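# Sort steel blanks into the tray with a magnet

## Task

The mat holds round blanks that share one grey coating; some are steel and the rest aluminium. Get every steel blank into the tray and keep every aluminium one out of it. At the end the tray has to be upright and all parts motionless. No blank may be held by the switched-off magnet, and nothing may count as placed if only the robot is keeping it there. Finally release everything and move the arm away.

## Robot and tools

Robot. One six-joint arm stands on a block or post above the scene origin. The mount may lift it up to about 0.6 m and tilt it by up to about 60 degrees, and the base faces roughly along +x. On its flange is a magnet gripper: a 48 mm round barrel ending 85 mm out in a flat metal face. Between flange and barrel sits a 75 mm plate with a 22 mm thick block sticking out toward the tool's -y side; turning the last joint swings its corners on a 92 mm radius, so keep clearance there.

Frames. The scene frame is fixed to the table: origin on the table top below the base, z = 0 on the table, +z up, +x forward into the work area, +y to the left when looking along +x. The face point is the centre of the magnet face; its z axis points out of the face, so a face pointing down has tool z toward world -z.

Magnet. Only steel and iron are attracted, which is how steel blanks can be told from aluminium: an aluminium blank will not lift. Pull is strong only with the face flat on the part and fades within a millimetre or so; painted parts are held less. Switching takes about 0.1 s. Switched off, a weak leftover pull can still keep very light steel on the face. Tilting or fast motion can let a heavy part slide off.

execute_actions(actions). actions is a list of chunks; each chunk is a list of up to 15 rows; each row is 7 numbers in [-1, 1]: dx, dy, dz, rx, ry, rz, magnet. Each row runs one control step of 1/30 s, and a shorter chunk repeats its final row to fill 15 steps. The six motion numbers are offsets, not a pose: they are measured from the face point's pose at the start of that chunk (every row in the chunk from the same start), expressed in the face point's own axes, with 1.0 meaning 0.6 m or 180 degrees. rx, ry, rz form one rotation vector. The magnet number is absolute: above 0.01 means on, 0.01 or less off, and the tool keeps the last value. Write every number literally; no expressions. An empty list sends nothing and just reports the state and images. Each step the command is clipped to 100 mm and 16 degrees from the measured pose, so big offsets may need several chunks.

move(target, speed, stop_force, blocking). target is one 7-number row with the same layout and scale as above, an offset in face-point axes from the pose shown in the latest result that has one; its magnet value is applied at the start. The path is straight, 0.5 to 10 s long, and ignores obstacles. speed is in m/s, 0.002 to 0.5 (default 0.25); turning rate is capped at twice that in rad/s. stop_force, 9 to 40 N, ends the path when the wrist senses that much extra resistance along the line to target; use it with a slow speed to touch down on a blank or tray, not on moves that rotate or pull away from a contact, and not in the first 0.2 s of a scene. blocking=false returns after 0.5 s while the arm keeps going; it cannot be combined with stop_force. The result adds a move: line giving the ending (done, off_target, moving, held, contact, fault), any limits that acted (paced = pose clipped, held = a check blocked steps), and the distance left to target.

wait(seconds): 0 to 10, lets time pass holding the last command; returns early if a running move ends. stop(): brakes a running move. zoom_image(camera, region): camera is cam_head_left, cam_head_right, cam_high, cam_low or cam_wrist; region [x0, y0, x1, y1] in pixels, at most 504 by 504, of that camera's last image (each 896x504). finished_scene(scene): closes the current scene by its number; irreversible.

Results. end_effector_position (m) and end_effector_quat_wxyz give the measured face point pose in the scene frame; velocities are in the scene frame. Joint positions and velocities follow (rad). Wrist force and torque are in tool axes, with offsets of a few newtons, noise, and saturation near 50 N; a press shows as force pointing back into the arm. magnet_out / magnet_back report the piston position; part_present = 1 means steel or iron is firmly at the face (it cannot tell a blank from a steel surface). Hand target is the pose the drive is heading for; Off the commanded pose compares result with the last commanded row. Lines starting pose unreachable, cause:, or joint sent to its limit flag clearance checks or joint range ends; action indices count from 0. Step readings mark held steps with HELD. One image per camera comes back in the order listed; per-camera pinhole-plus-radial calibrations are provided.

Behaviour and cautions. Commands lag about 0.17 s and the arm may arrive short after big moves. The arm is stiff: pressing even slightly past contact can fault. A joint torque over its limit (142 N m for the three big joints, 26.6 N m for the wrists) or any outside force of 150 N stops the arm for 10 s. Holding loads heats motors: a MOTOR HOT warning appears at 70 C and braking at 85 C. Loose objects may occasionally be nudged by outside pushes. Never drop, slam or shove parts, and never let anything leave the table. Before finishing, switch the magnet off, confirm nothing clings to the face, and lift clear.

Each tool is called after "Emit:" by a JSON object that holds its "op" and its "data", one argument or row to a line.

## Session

Emit:
{"op": "execute_actions", "data": {
  "actions": []
}}

Scene clock: 0.00 s.
end_effector_position=(+0.6705, +0.3417, +0.3926) magnet_out=0 magnet_back=1 part_present=0 end_effector_quat_wxyz=(+0.093, +0.990, +0.104, -0.022) end_effector_velocity=(+0.000, -0.000, +0.000) end_effector_angular_velocity=(-0.000, +0.000, -0.000)
Joint positions: [ 0.561 -0.775  1.173 -1.884 -1.962  0.251]
Joint velocities: [-0. -0.  0.  0. -0. -0.]
Wrist force (N, on the end effector, along its own x y z axes, offset not removed): no reading
Wrist torque (N m, same axes, about the end effector's origin, offset not removed): no reading
Hand target: +0.670, +0.342, +0.393; +0.093, +0.990, +0.104, -0.022
camera_calibration (this result's frames):
cam_wrist: T_world_to_cam=[[0.965338, 0.255462, -0.0535001, -0.721564], [0.254643, -0.876835, 0.40782, 0.0230988], [0.0572716, -0.407307, -0.911494, 0.541018], [0, 0, 0, 1]] pos_world=[0.659686, 0.424947, 0.445111]

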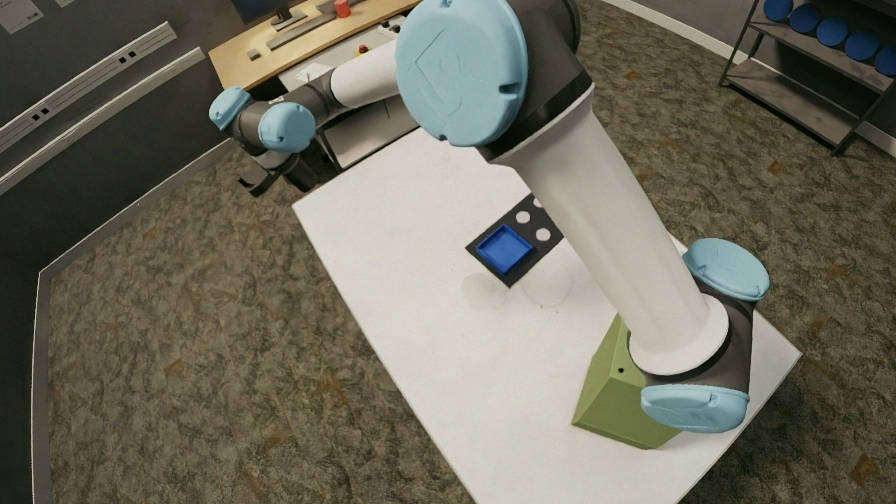

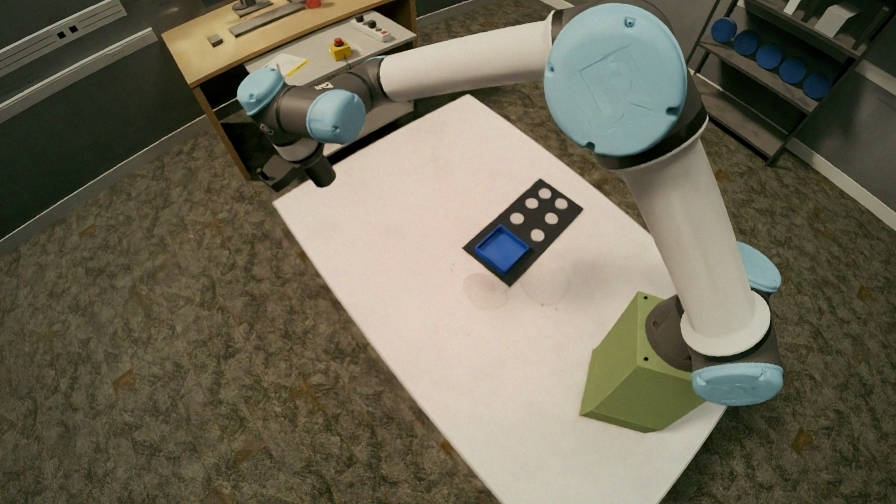

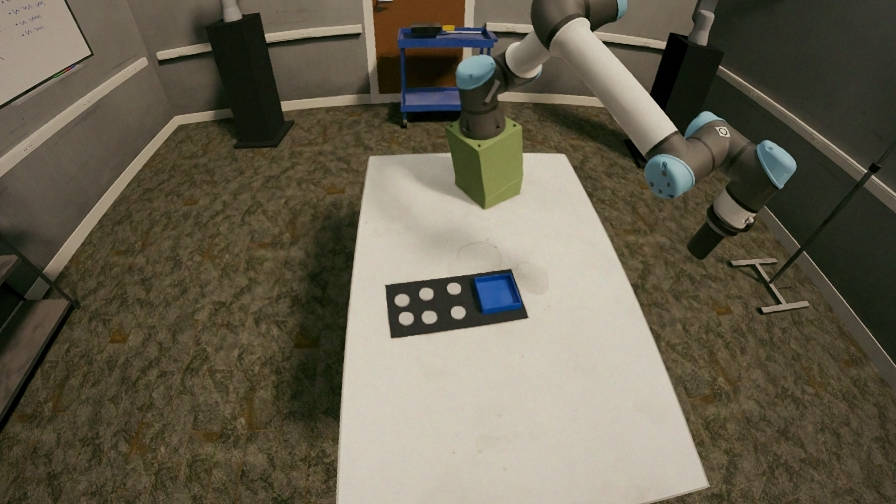

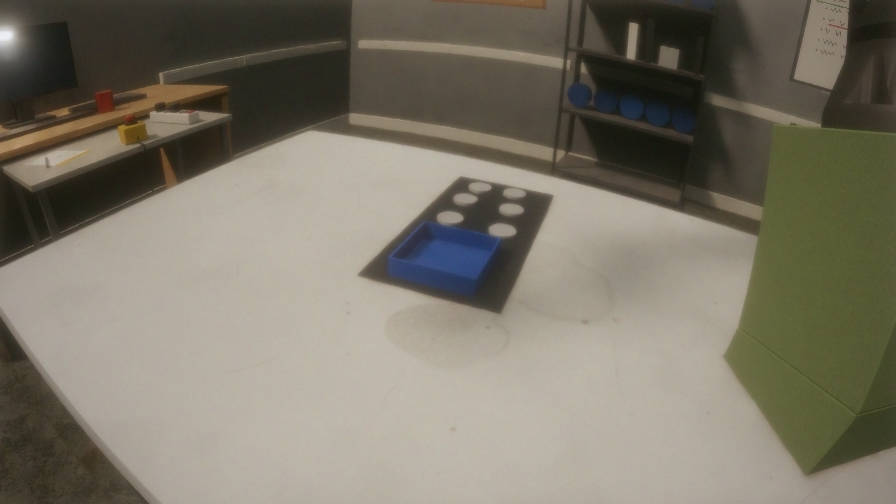

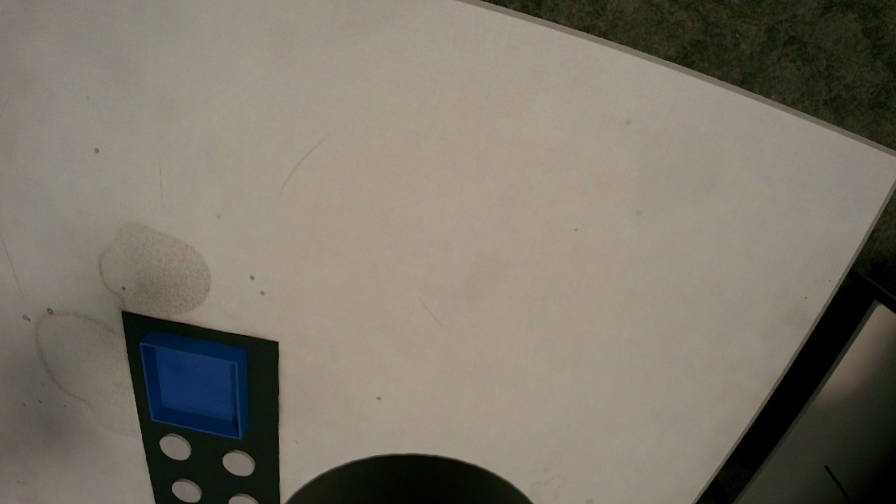

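Emit:
{"op": "move", "data": {
  "target": [-0.475,0.833,0.477,0.0595,0.014,0.0665,0],
  "speed": 0.4
}}

Scene clock: 22.87 s.
end_effector_position=(+0.4889, -0.2505, +0.2209) magnet_out=0 magnet_back=1 part_present=0 end_effector_quat_wxyz=(+0.002, +1.000, -0.000, +0.000) end_effector_velocity=(-0.000, -0.001, -0.001) end_effector_angular_velocity=(+0.001, +0.001, -0.000)
Joint positions: [-0.559 -1.122  2.117 -2.786 -1.65  -0.699]
Joint velocities: [-0.003  0.001 -0.002  0.001  0.001 -0.002]
Wrist force (N, on the end effector, along its own x y z axes, offset not removed): [-3.8 -0.6 -0.8]
Wrist torque (N m, same axes, about the end effector's origin, offset not removed): [-0.15 0.33 0.10]
Hand target: +0.489, -0.251, +0.221; +0.002, +1.000, -0.000, +0.000
Off the commanded pose: 0.001 m, 0 deg.
move: done
camera_calibration (this result's frames):
cam_wrist: T_world_to_cam=[[0.998411, 0.0526994, 0.0199322, -0.487424], [0.0462667, -0.968734, 0.24375, -0.264858], [0.0321545, -0.24244, -0.969633, 0.220154], [0, 0, 0, 1]] pos_world=[0.491825, -0.177516, 0.287743]

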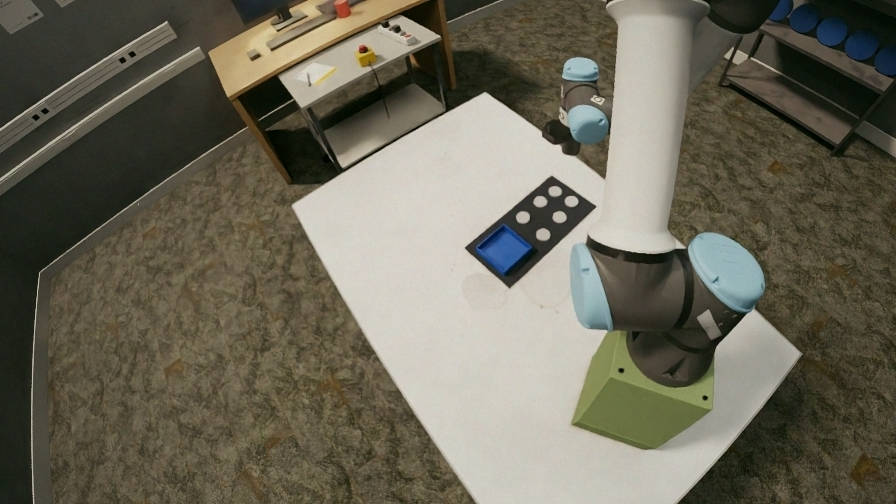

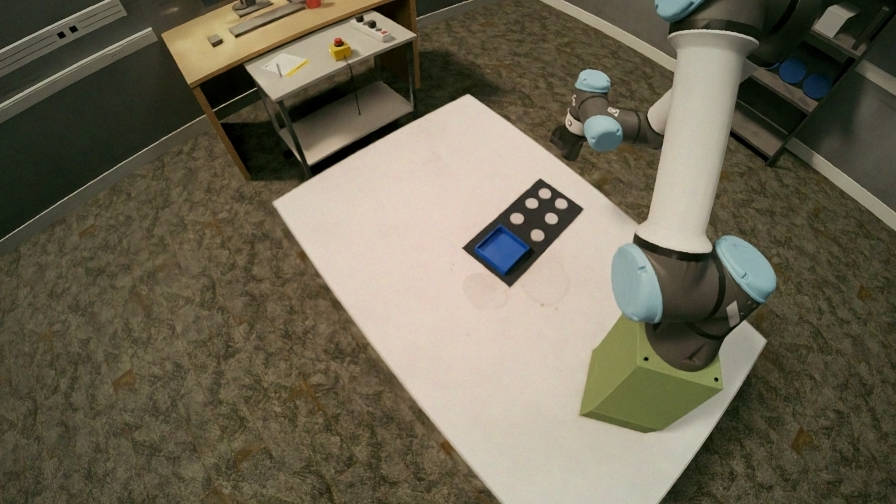

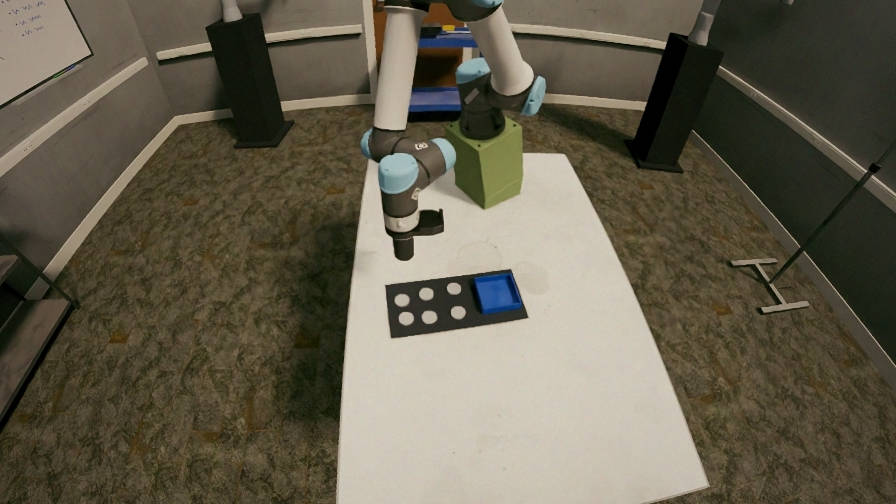

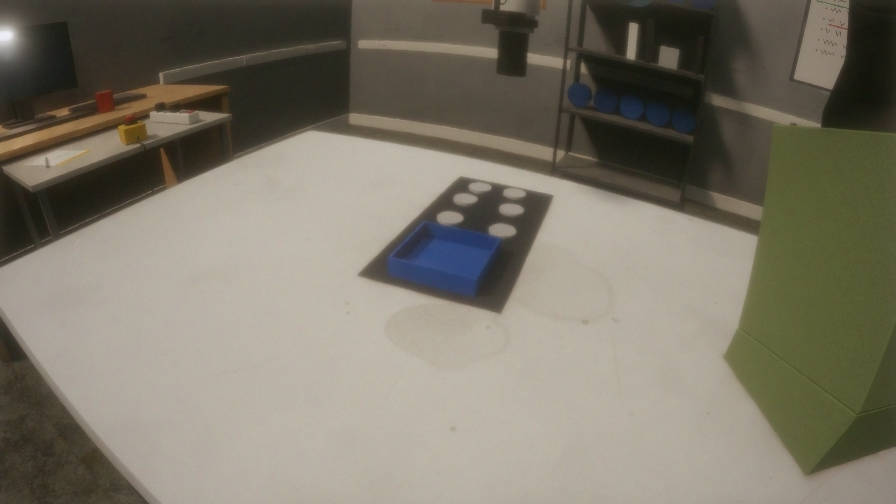

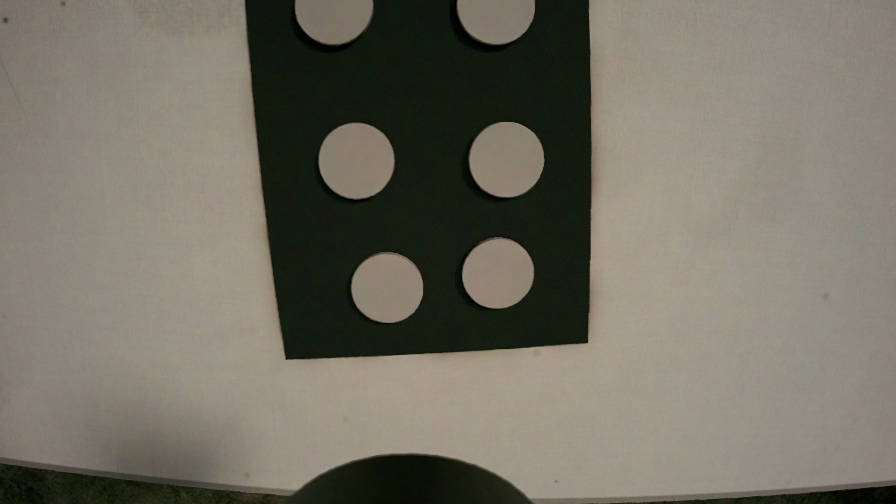

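Emit:
{"op": "move", "data": {
  "target": [-0.0345,0.0277,0.318,0,0,0,0],
  "speed": 0.35
}}

Emit:
{"op": "move", "data": {
  "target": [0,0,0.031,0,0,0,1],
  "speed": 0.05
}}

Scene clock: 35.73 s.
end_effector_position=(+0.4680, -0.2677, +0.0304) magnet_out=0 magnet_back=1 part_present=0 end_effector_quat_wxyz=(+0.002, +1.000, -0.000, +0.000) end_effector_velocity=(+0.000, -0.000, -0.002) end_effector_angular_velocity=(+0.000, +0.000, -0.000)
Joint positions: [-0.637 -0.636  1.993 -3.155 -1.633 -0.775]
Joint velocities: [-0.     0.005 -0.004 -0.001 -0.    -0.   ]
Wrist force (N, on the end effector, along its own x y z axes, offset not removed): [-3.4 -1.0 0.8]
Wrist torque (N m, same axes, about the end effector's origin, offset not removed): [-0.18 0.29 0.11]
Hand target: +0.468, -0.268, +0.030; +0.002, +1.000, -0.000, +0.000
Off the commanded pose: 0.000 m, 0 deg.
move: done
camera_calibration (this result's frames):
cam_wrist: T_world_to_cam=[[0.998411, 0.0527473, 0.0198454, -0.46177], [0.0463283, -0.968685, 0.243932, -0.234141], [0.0320908, -0.242625, -0.969589, 0.0318672], [0, 0, 0, 1]] pos_world=[0.470861, -0.19472, 0.0971766]

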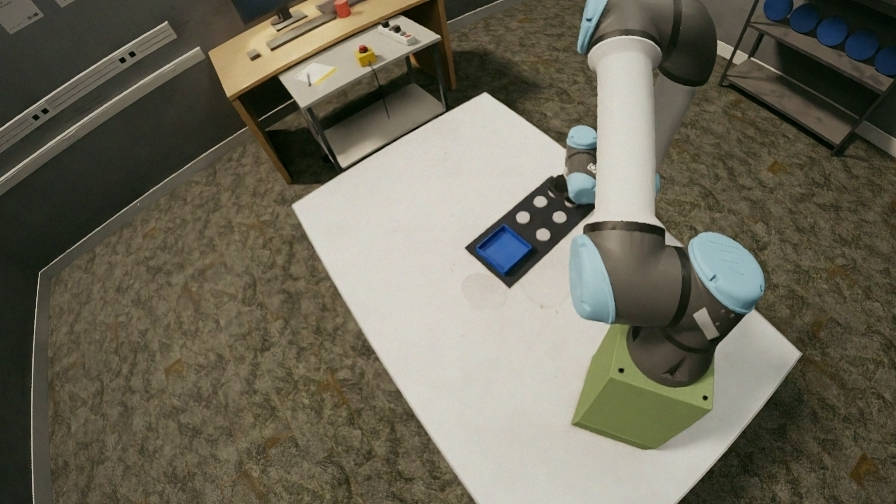

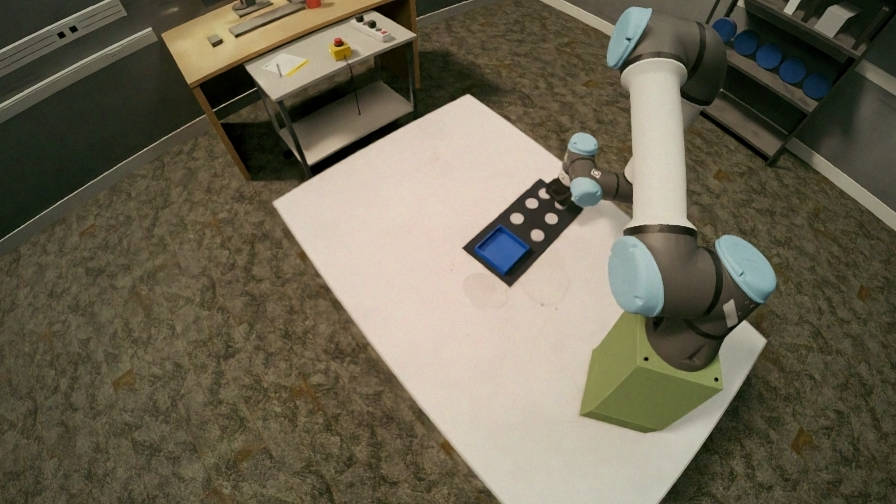

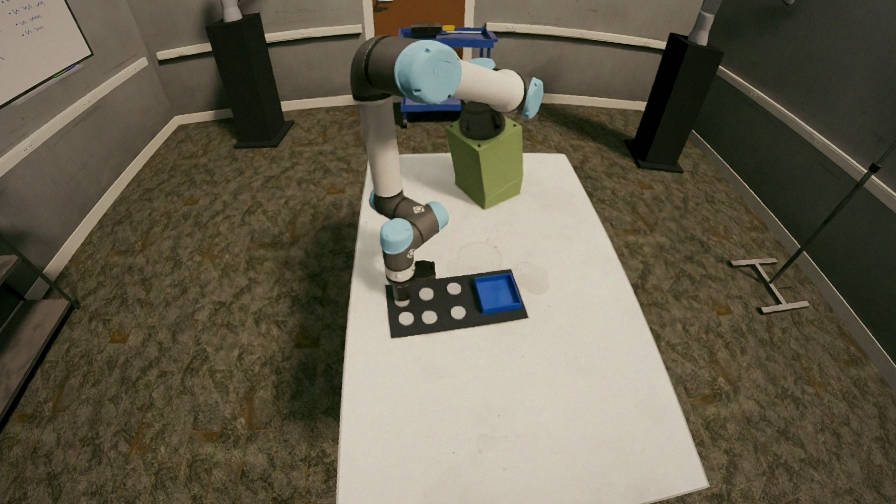

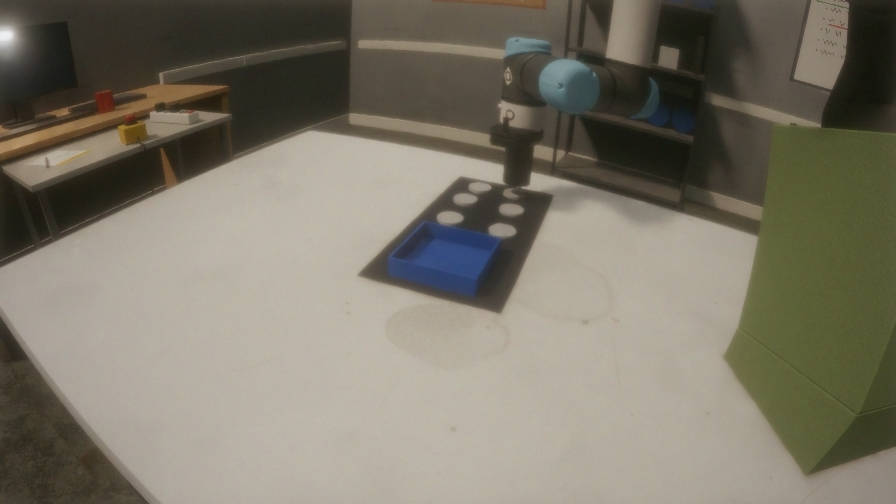

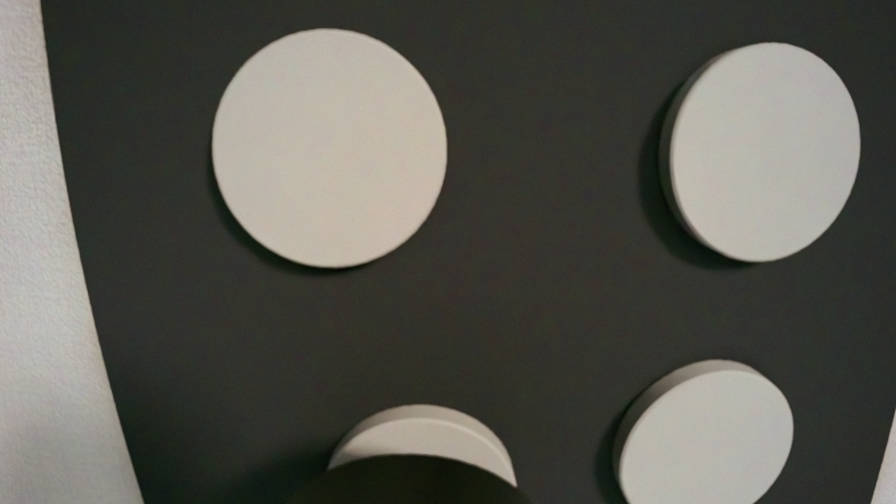

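Scene clock: 36.57 s.
end_effector_position=(+0.4680, -0.2678, +0.0119) magnet_out=1 magnet_back=0 part_present=1 end_effector_quat_wxyz=(+0.002, +1.000, -0.000, +0.000) end_effector_velocity=(-0.000, -0.000, -0.002) end_effector_angular_velocity=(+0.001, -0.000, -0.001)
Joint positions: [-0.639 -0.589  1.966 -3.175 -1.633 -0.777]
Joint velocities: [-0.001  0.005 -0.003 -0.002  0.001 -0.   ]
Wrist force (N, on the end effector, along its own x y z axes, offset not removed): [-3.7 0.6 0.1]
Wrist torque (N m, same axes, about the end effector's origin, offset not removed): [0.04 0.32 0.08]
Hand target: +0.468, -0.268, +0.012; +0.002, +1.000, -0.000, +0.000
Off the commanded pose: 0.000 m, 0 deg.
move: done
camera_calibration (this result's frames):
cam_wrist: T_world_to_cam=[[0.998411, 0.0527483, 0.0198454, -0.461376], [0.0463289, -0.968683, 0.243939, -0.229702], [0.0320913, -0.242632, -0.969588, 0.0139765], [0, 0, 0, 1]] pos_world=[0.470836, -0.19478, 0.0787407]

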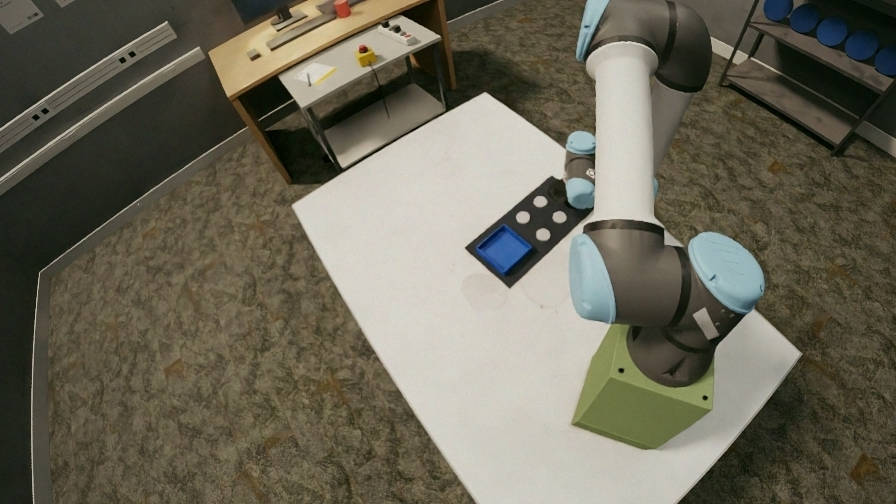

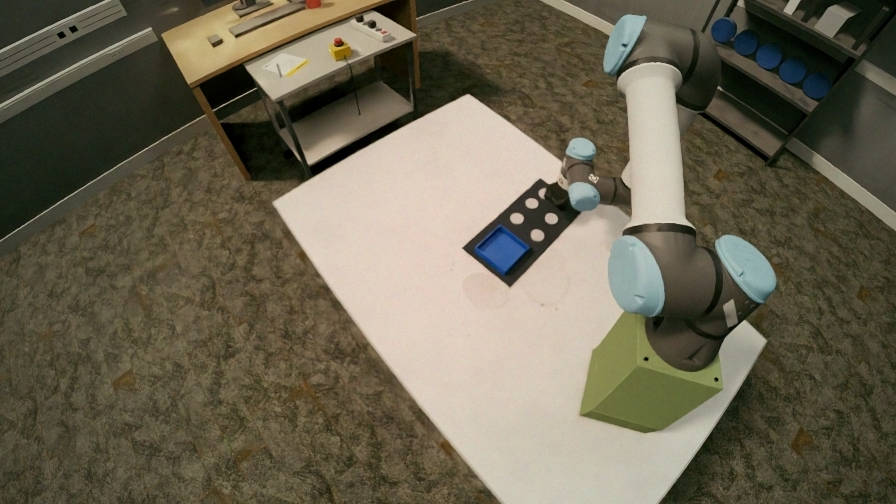

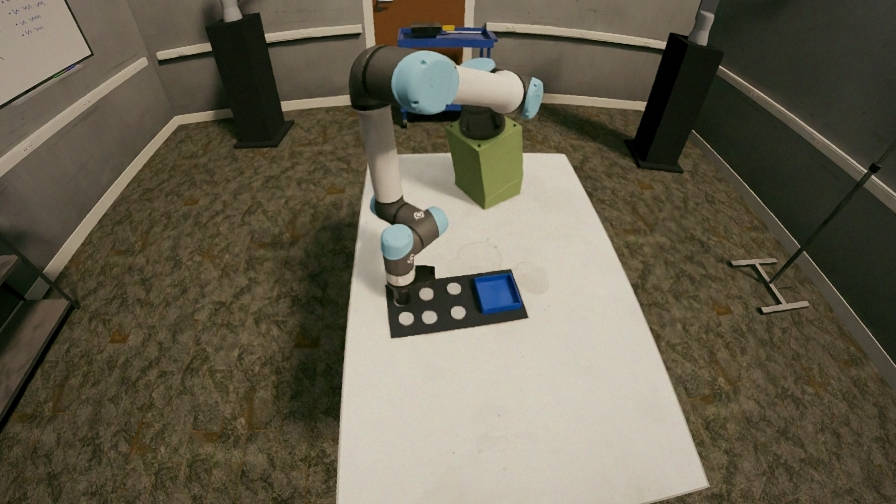

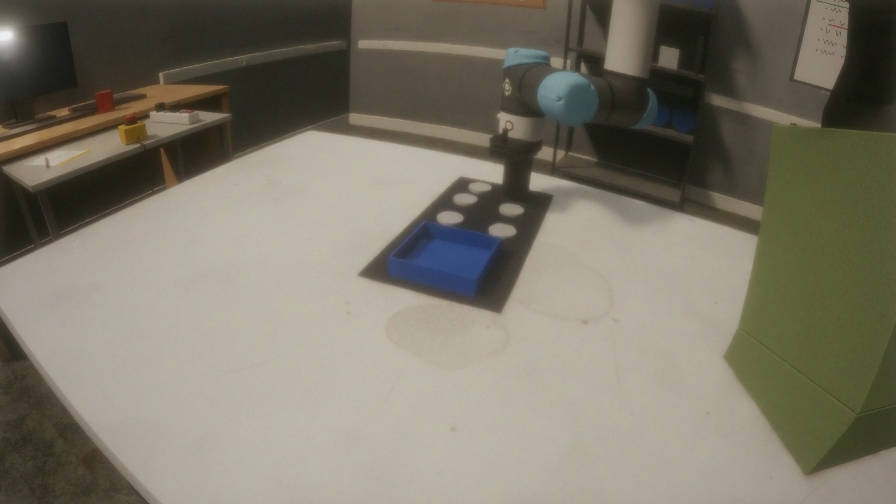

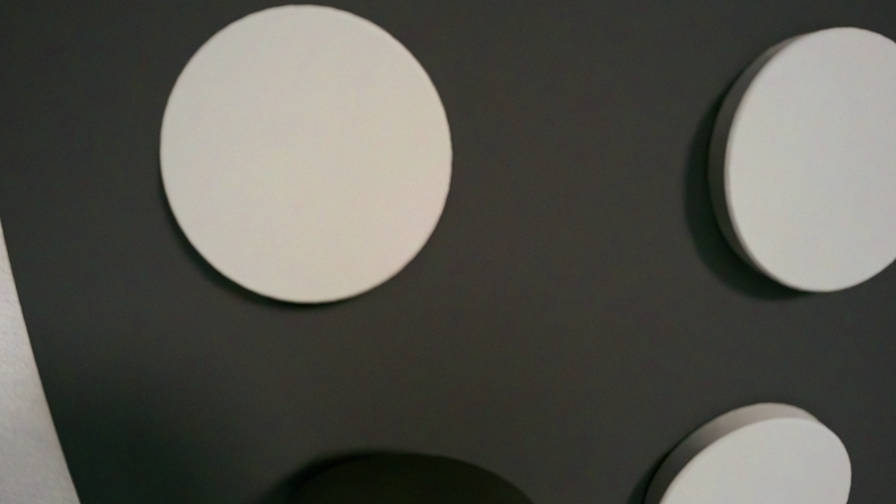

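Emit:
{"op": "move", "data": {
  "target": [0,0,-0.1,0,0,0,1]
}}

Emit:
{"op": "move", "data": {
  "target": [0,-0.25,-0.08,0,0,0,1],
  "speed": 0.3
}}

Scene clock: 43.47 s.
end_effector_position=(+0.4680, -0.2676, +0.0718) magnet_out=1 magnet_back=0 part_present=1 end_effector_quat_wxyz=(+0.002, +1.000, -0.000, +0.000) end_effector_velocity=(+0.000, -0.001, +0.002) end_effector_angular_velocity=(-0.001, -0.001, -0.000)
Joint positions: [-0.632 -0.743  2.047 -3.101 -1.634 -0.77 ]
Joint velocities: [ 0.    -0.006  0.001  0.003 -0.001  0.   ]
Wrist force (N, on the end effector, along its own x y z axes, offset not removed): [-3.6 -0.2 0.7]
Wrist torque (N m, same axes, about the end effector's origin, offset not removed): [-0.03 0.35 0.12]
Hand target: +0.468, -0.268, +0.072; +0.002, +1.000, -0.000, +0.000
Off the commanded pose: 0.000 m, 0 deg.
move: done
camera_calibration (this result's frames):
cam_wrist: T_world_to_cam=[[0.998411, 0.0527427, 0.0198442, -0.462633], [0.0463247, -0.96869, 0.243914, -0.244083], [0.0320876, -0.242607, -0.969594, 0.0720327], [0, 0, 0, 1]] pos_world=[0.470893, -0.194564, 0.138558]

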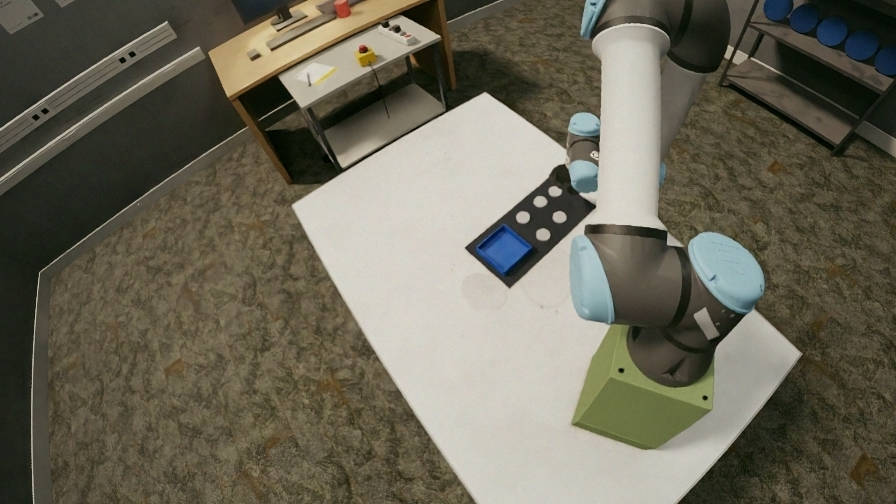

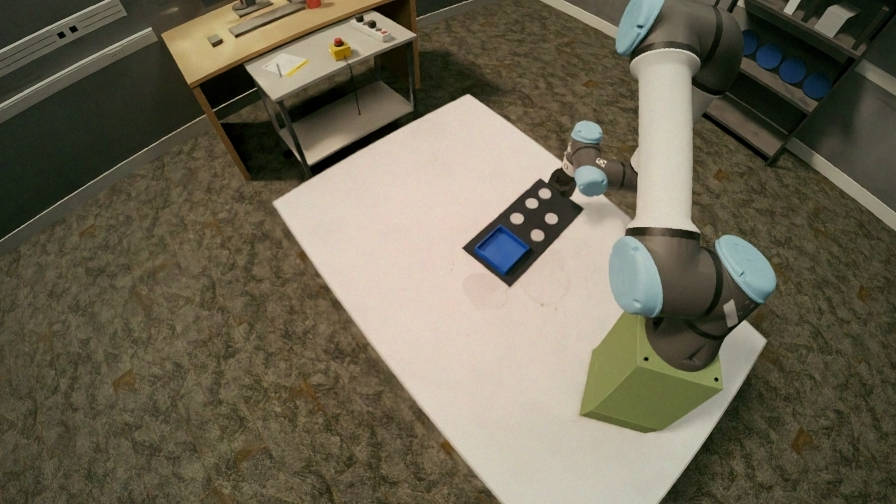

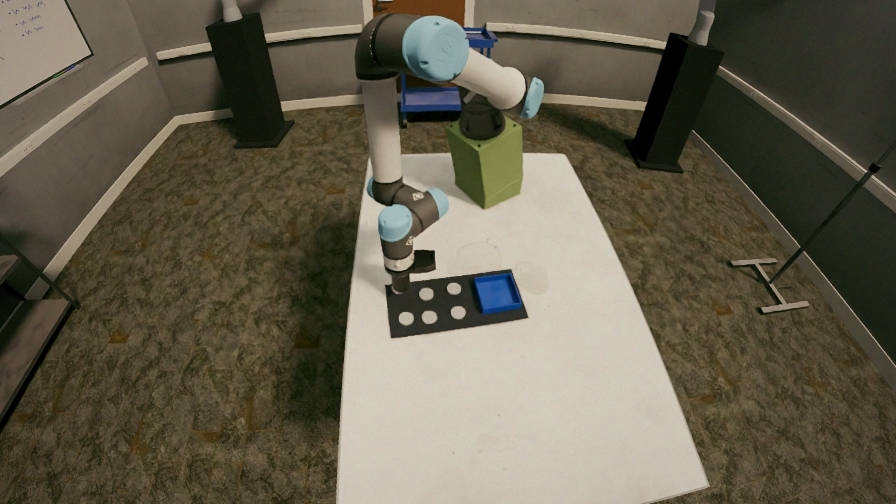

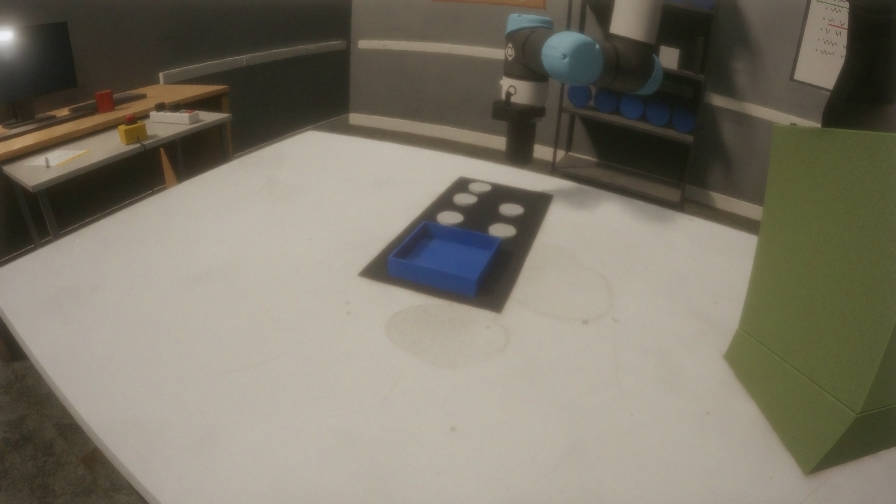

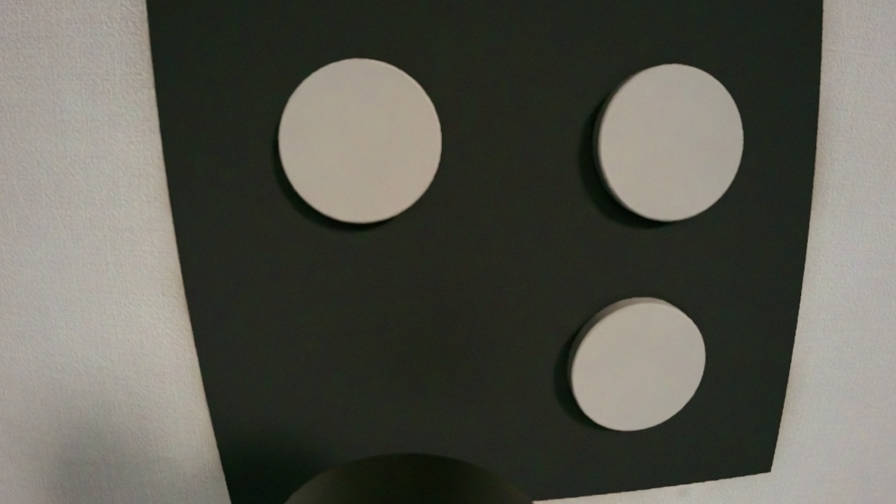

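Scene clock: 44.63 s.
end_effector_position=(+0.4684, -0.1174, +0.1192) magnet_out=1 magnet_back=0 part_present=1 end_effector_quat_wxyz=(+0.001, +1.000, -0.000, +0.000) end_effector_velocity=(+0.000, +0.002, +0.001) end_effector_angular_velocity=(+0.001, -0.001, -0.000)
Joint positions: [-0.375 -0.833  2.229 -3.17  -1.689 -0.518]
Joint velocities: [ 0.004 -0.002  0.001  0.001  0.     0.004]
Wrist force (N, on the end effector, along its own x y z axes, offset not removed): [-3.5 -0.1 -0.2]
Wrist torque (N m, same axes, about the end effector's origin, offset not removed): [-0.04 0.26 0.13]
Hand target: +0.468, -0.117, +0.119; +0.001, +1.000, -0.000, +0.000
Off the commanded pose: 0.000 m, 0 deg.
move: done
camera_calibration (this result's frames):
cam_wrist: T_world_to_cam=[[0.998413, 0.052606, 0.0201023, -0.471889], [0.0461506, -0.968859, 0.243274, -0.110116], [0.032274, -0.24196, -0.969749, 0.154494], [0, 0, 0, 1]] pos_world=[0.471236, -0.0444812, 0.186094]

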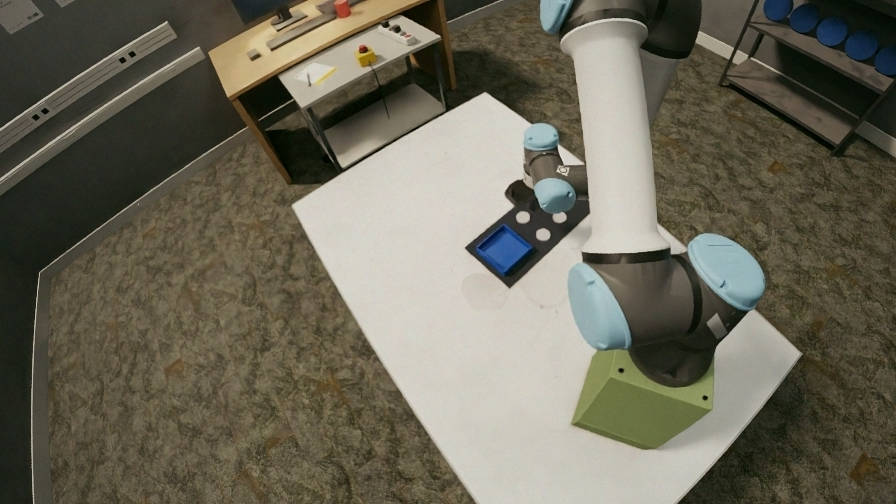

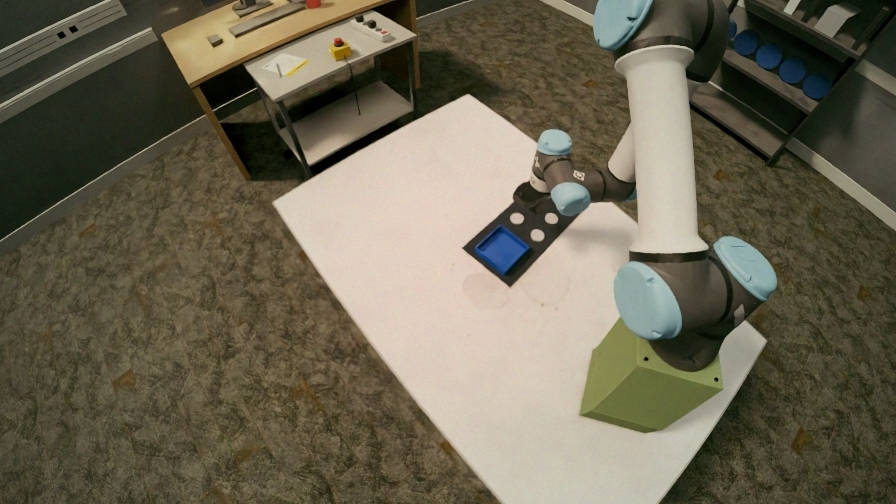

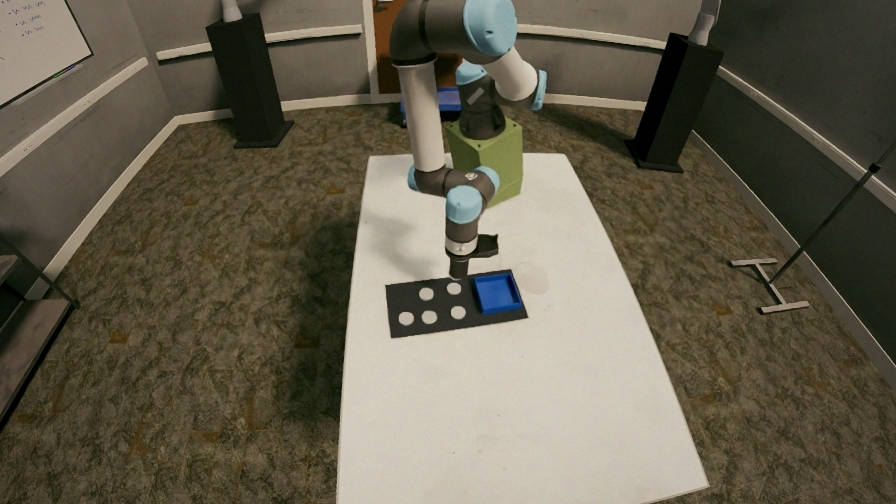

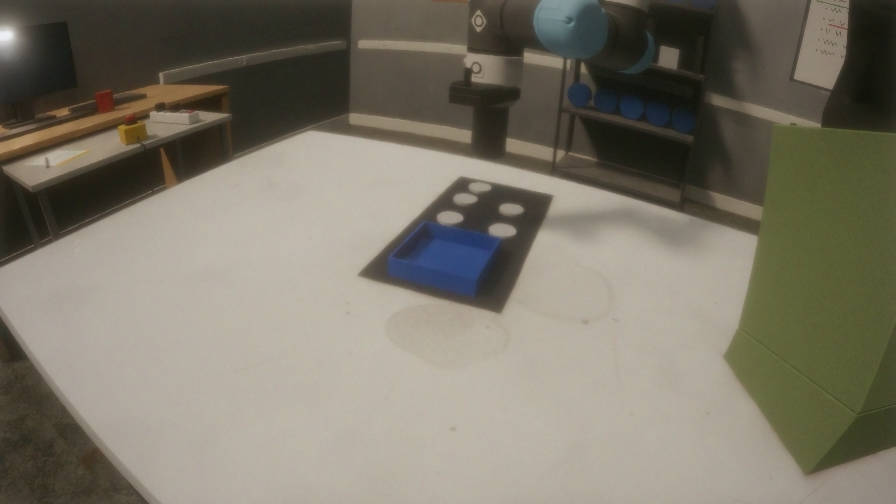

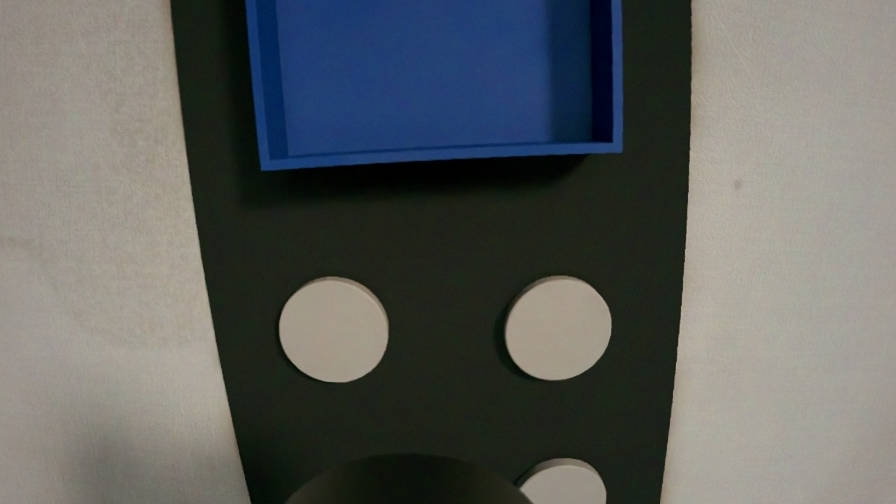

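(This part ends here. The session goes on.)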